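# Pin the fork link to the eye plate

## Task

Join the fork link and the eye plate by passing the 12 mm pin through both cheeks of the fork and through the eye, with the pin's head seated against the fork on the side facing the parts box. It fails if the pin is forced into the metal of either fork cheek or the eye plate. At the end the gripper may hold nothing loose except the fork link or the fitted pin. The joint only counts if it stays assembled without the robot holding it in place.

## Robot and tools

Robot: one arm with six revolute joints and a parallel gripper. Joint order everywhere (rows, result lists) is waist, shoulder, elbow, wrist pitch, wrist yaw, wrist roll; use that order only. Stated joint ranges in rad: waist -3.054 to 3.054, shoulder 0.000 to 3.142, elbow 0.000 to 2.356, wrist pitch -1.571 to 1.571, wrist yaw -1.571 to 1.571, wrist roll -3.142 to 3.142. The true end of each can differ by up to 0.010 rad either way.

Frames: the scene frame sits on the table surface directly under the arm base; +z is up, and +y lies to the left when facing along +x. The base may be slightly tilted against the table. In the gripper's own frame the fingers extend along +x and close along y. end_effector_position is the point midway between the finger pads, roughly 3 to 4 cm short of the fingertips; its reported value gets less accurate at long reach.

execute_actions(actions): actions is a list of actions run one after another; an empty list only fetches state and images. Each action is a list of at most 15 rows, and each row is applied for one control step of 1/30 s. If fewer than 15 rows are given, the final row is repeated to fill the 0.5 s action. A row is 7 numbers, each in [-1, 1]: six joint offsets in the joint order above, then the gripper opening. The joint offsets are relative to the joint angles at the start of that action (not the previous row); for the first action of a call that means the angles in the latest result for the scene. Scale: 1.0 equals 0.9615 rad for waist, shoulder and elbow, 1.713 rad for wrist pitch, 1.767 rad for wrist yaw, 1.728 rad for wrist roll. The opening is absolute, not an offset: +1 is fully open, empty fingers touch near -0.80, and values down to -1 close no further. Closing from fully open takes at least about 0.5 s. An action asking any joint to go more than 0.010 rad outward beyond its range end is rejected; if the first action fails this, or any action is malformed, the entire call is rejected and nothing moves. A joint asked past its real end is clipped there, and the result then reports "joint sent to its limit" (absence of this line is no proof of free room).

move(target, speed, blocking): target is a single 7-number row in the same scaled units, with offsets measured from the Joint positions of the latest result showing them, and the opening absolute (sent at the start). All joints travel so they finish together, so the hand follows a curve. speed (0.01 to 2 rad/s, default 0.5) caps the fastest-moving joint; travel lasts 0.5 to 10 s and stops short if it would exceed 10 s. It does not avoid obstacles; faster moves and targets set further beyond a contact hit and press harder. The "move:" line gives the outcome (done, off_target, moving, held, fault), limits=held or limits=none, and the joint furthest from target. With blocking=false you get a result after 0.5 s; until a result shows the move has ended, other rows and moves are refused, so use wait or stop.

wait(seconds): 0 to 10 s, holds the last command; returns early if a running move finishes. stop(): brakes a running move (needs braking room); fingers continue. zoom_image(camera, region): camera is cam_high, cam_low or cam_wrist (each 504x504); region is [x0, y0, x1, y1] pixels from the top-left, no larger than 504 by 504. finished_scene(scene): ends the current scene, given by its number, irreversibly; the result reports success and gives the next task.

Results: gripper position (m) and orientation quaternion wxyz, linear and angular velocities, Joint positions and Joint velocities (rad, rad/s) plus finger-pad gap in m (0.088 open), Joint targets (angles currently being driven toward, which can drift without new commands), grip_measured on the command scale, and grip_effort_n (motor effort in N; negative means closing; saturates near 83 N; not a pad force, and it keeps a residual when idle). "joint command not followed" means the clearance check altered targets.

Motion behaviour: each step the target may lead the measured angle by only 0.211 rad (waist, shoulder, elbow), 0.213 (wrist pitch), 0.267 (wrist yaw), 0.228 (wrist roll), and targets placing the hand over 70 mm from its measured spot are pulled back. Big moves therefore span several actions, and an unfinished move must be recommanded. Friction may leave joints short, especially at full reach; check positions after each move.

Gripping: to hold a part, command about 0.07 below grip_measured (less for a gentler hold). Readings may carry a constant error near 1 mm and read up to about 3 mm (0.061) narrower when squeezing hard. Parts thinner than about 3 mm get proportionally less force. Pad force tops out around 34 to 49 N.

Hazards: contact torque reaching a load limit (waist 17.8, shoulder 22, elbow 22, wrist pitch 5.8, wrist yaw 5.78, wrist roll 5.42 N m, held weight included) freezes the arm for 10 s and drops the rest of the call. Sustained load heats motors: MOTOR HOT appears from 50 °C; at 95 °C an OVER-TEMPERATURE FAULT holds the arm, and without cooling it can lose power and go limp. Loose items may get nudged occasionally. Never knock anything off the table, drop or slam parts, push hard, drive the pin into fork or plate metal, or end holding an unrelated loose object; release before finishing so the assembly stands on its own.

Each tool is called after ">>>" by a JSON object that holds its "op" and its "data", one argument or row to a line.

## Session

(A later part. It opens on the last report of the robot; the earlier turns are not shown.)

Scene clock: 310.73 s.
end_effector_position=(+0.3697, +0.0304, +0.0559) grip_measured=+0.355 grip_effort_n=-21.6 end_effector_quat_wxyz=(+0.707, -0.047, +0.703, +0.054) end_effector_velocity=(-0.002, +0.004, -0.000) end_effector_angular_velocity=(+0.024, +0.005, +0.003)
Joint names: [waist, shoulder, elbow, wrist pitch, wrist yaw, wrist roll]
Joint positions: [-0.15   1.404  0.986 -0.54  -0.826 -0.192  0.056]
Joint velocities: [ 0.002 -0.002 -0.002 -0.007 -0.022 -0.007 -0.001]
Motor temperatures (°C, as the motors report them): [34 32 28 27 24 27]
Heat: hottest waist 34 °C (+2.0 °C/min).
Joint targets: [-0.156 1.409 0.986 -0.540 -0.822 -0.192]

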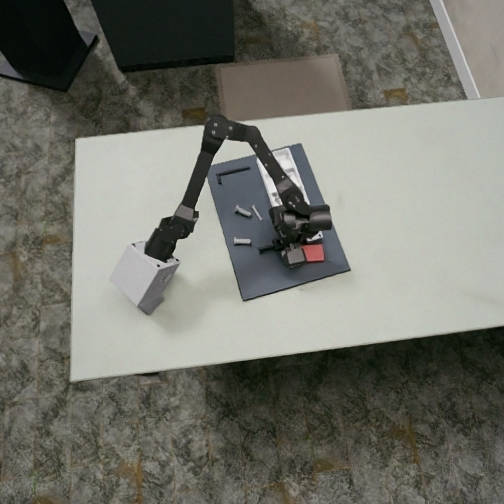

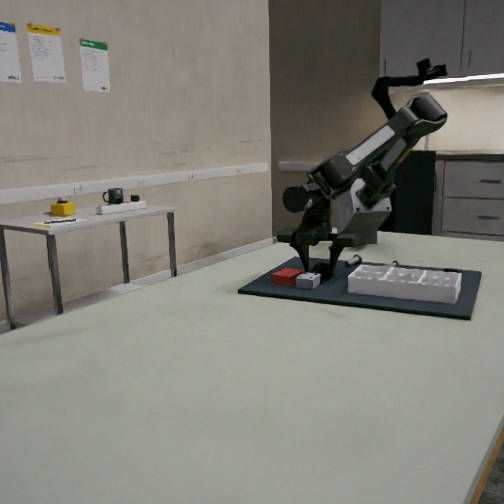

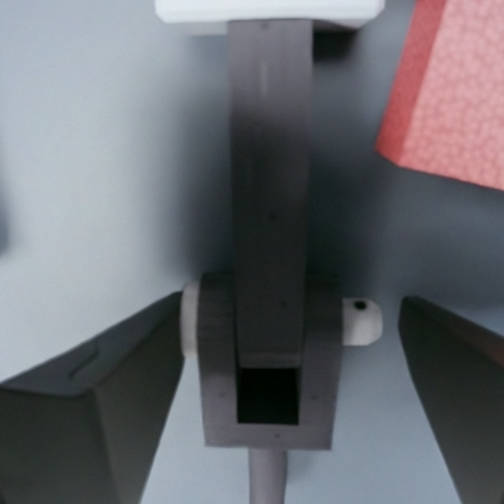

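Seated. One last nudge, then release.

>>> {"op": "execute_actions", "data": {
  "actions": [
    [[-0.007,0.006,0,0,0.005,0,0.3]],
    [[0,0,0,0,0,0,0.62]]
  ]
}}

>>> {"op": "move", "data": {
  "target": [-0.09,-0.08,0.06,-0.105,-0.03,-0.05,0.62],
  "speed": 0.25
}}

Scene clock: 314.97 s.
end_effector_position=(+0.3694, +0.0310, +0.0556) grip_measured=+0.613 grip_effort_n=17.9 end_effector_quat_wxyz=(+0.707, -0.046, +0.704, +0.055) end_effector_velocity=(-0.003, -0.002, +0.000) end_effector_angular_velocity=(-0.008, +0.007, -0.003)
Joint names: [waist, shoulder, elbow, wrist pitch, wrist yaw, wrist roll]
Joint positions: [-0.148  1.404  0.986 -0.541 -0.828 -0.192  0.069]
Joint velocities: [-0.002 -0.002 -0.007 -0.007  0.007 -0.007  0.001]
Motor temperatures (°C, as the motors report them): [34 32 28 27 24 27]
Heat: hottest waist 34 °C (+1.0 °C/min).
Joint targets: [-0.148 1.404 0.986 -0.541 -0.829 -0.192]

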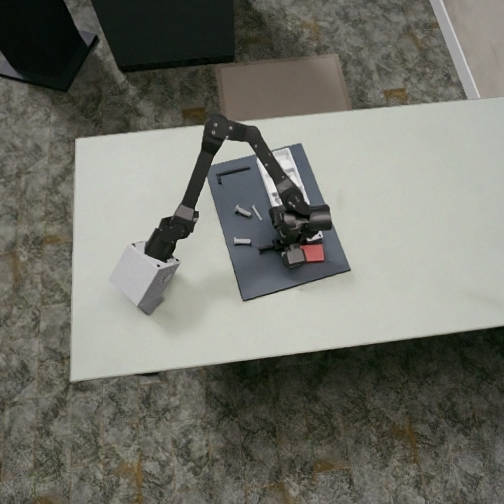

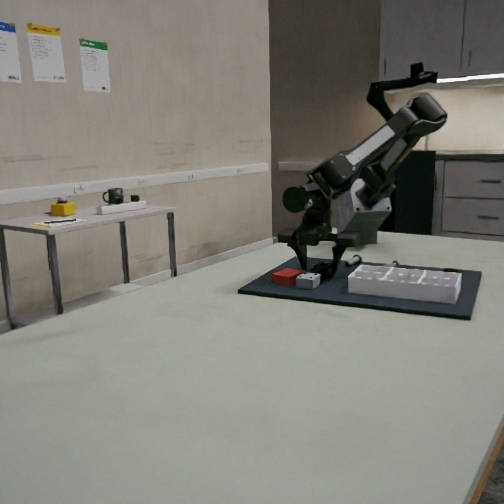

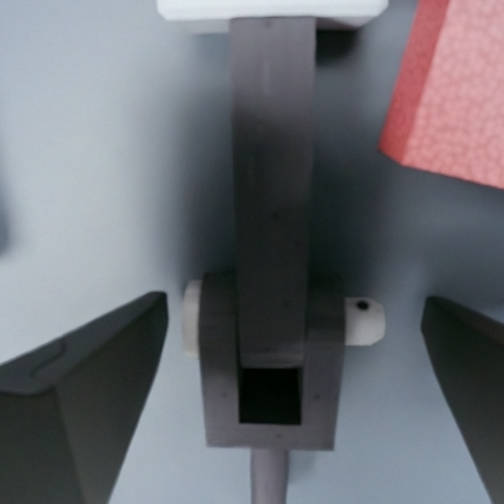

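Scene clock: 316.23 s.
end_effector_position=(+0.3703, +0.0389, +0.0910) grip_measured=+0.616 grip_effort_n=17.9 end_effector_quat_wxyz=(+0.712, -0.043, +0.699, +0.052) end_effector_velocity=(-0.002, -0.001, +0.001) end_effector_angular_velocity=(-0.008, +0.004, +0.000)
Joint names: [waist, shoulder, elbow, wrist pitch, wrist yaw, wrist roll]
Joint positions: [-0.232  1.336  1.036 -0.719 -0.875 -0.276  0.069]
Joint velocities: [-0.002 -0.002 -0.002 -0.007  0.007 -0.007 -0.   ]
Motor temperatures (°C, as the motors report them): [34 32 28 27 24 27]
Heat: hottest waist 34 °C (+1.0 °C/min).
Joint targets: [-0.235 1.327 1.044 -0.721 -0.881 -0.279]
move: done; limits=none; farthest joint: the shoulder, 0.009 radians from its target (0.076 radians at the start)

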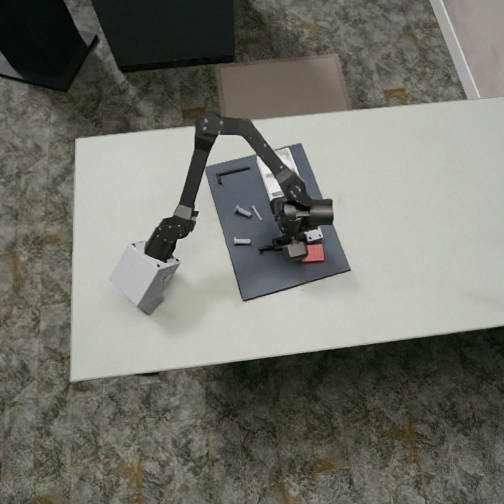

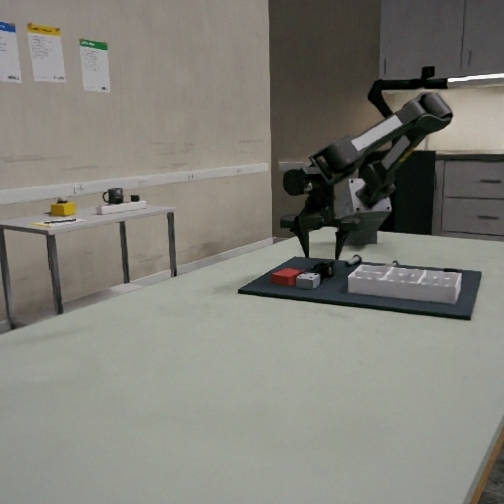

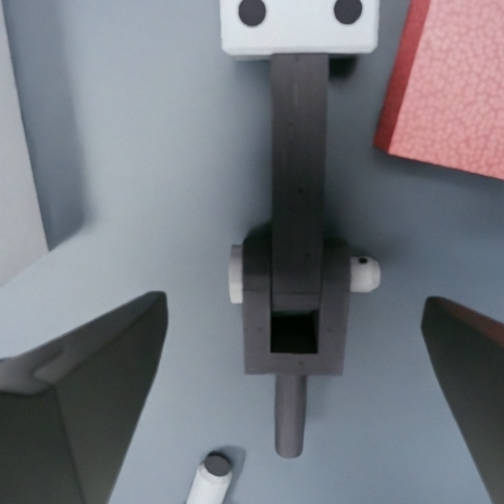

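>>> {"op": "finished_scene", "data": {
  "scene": 2
}}

The scene is finished: the task was done.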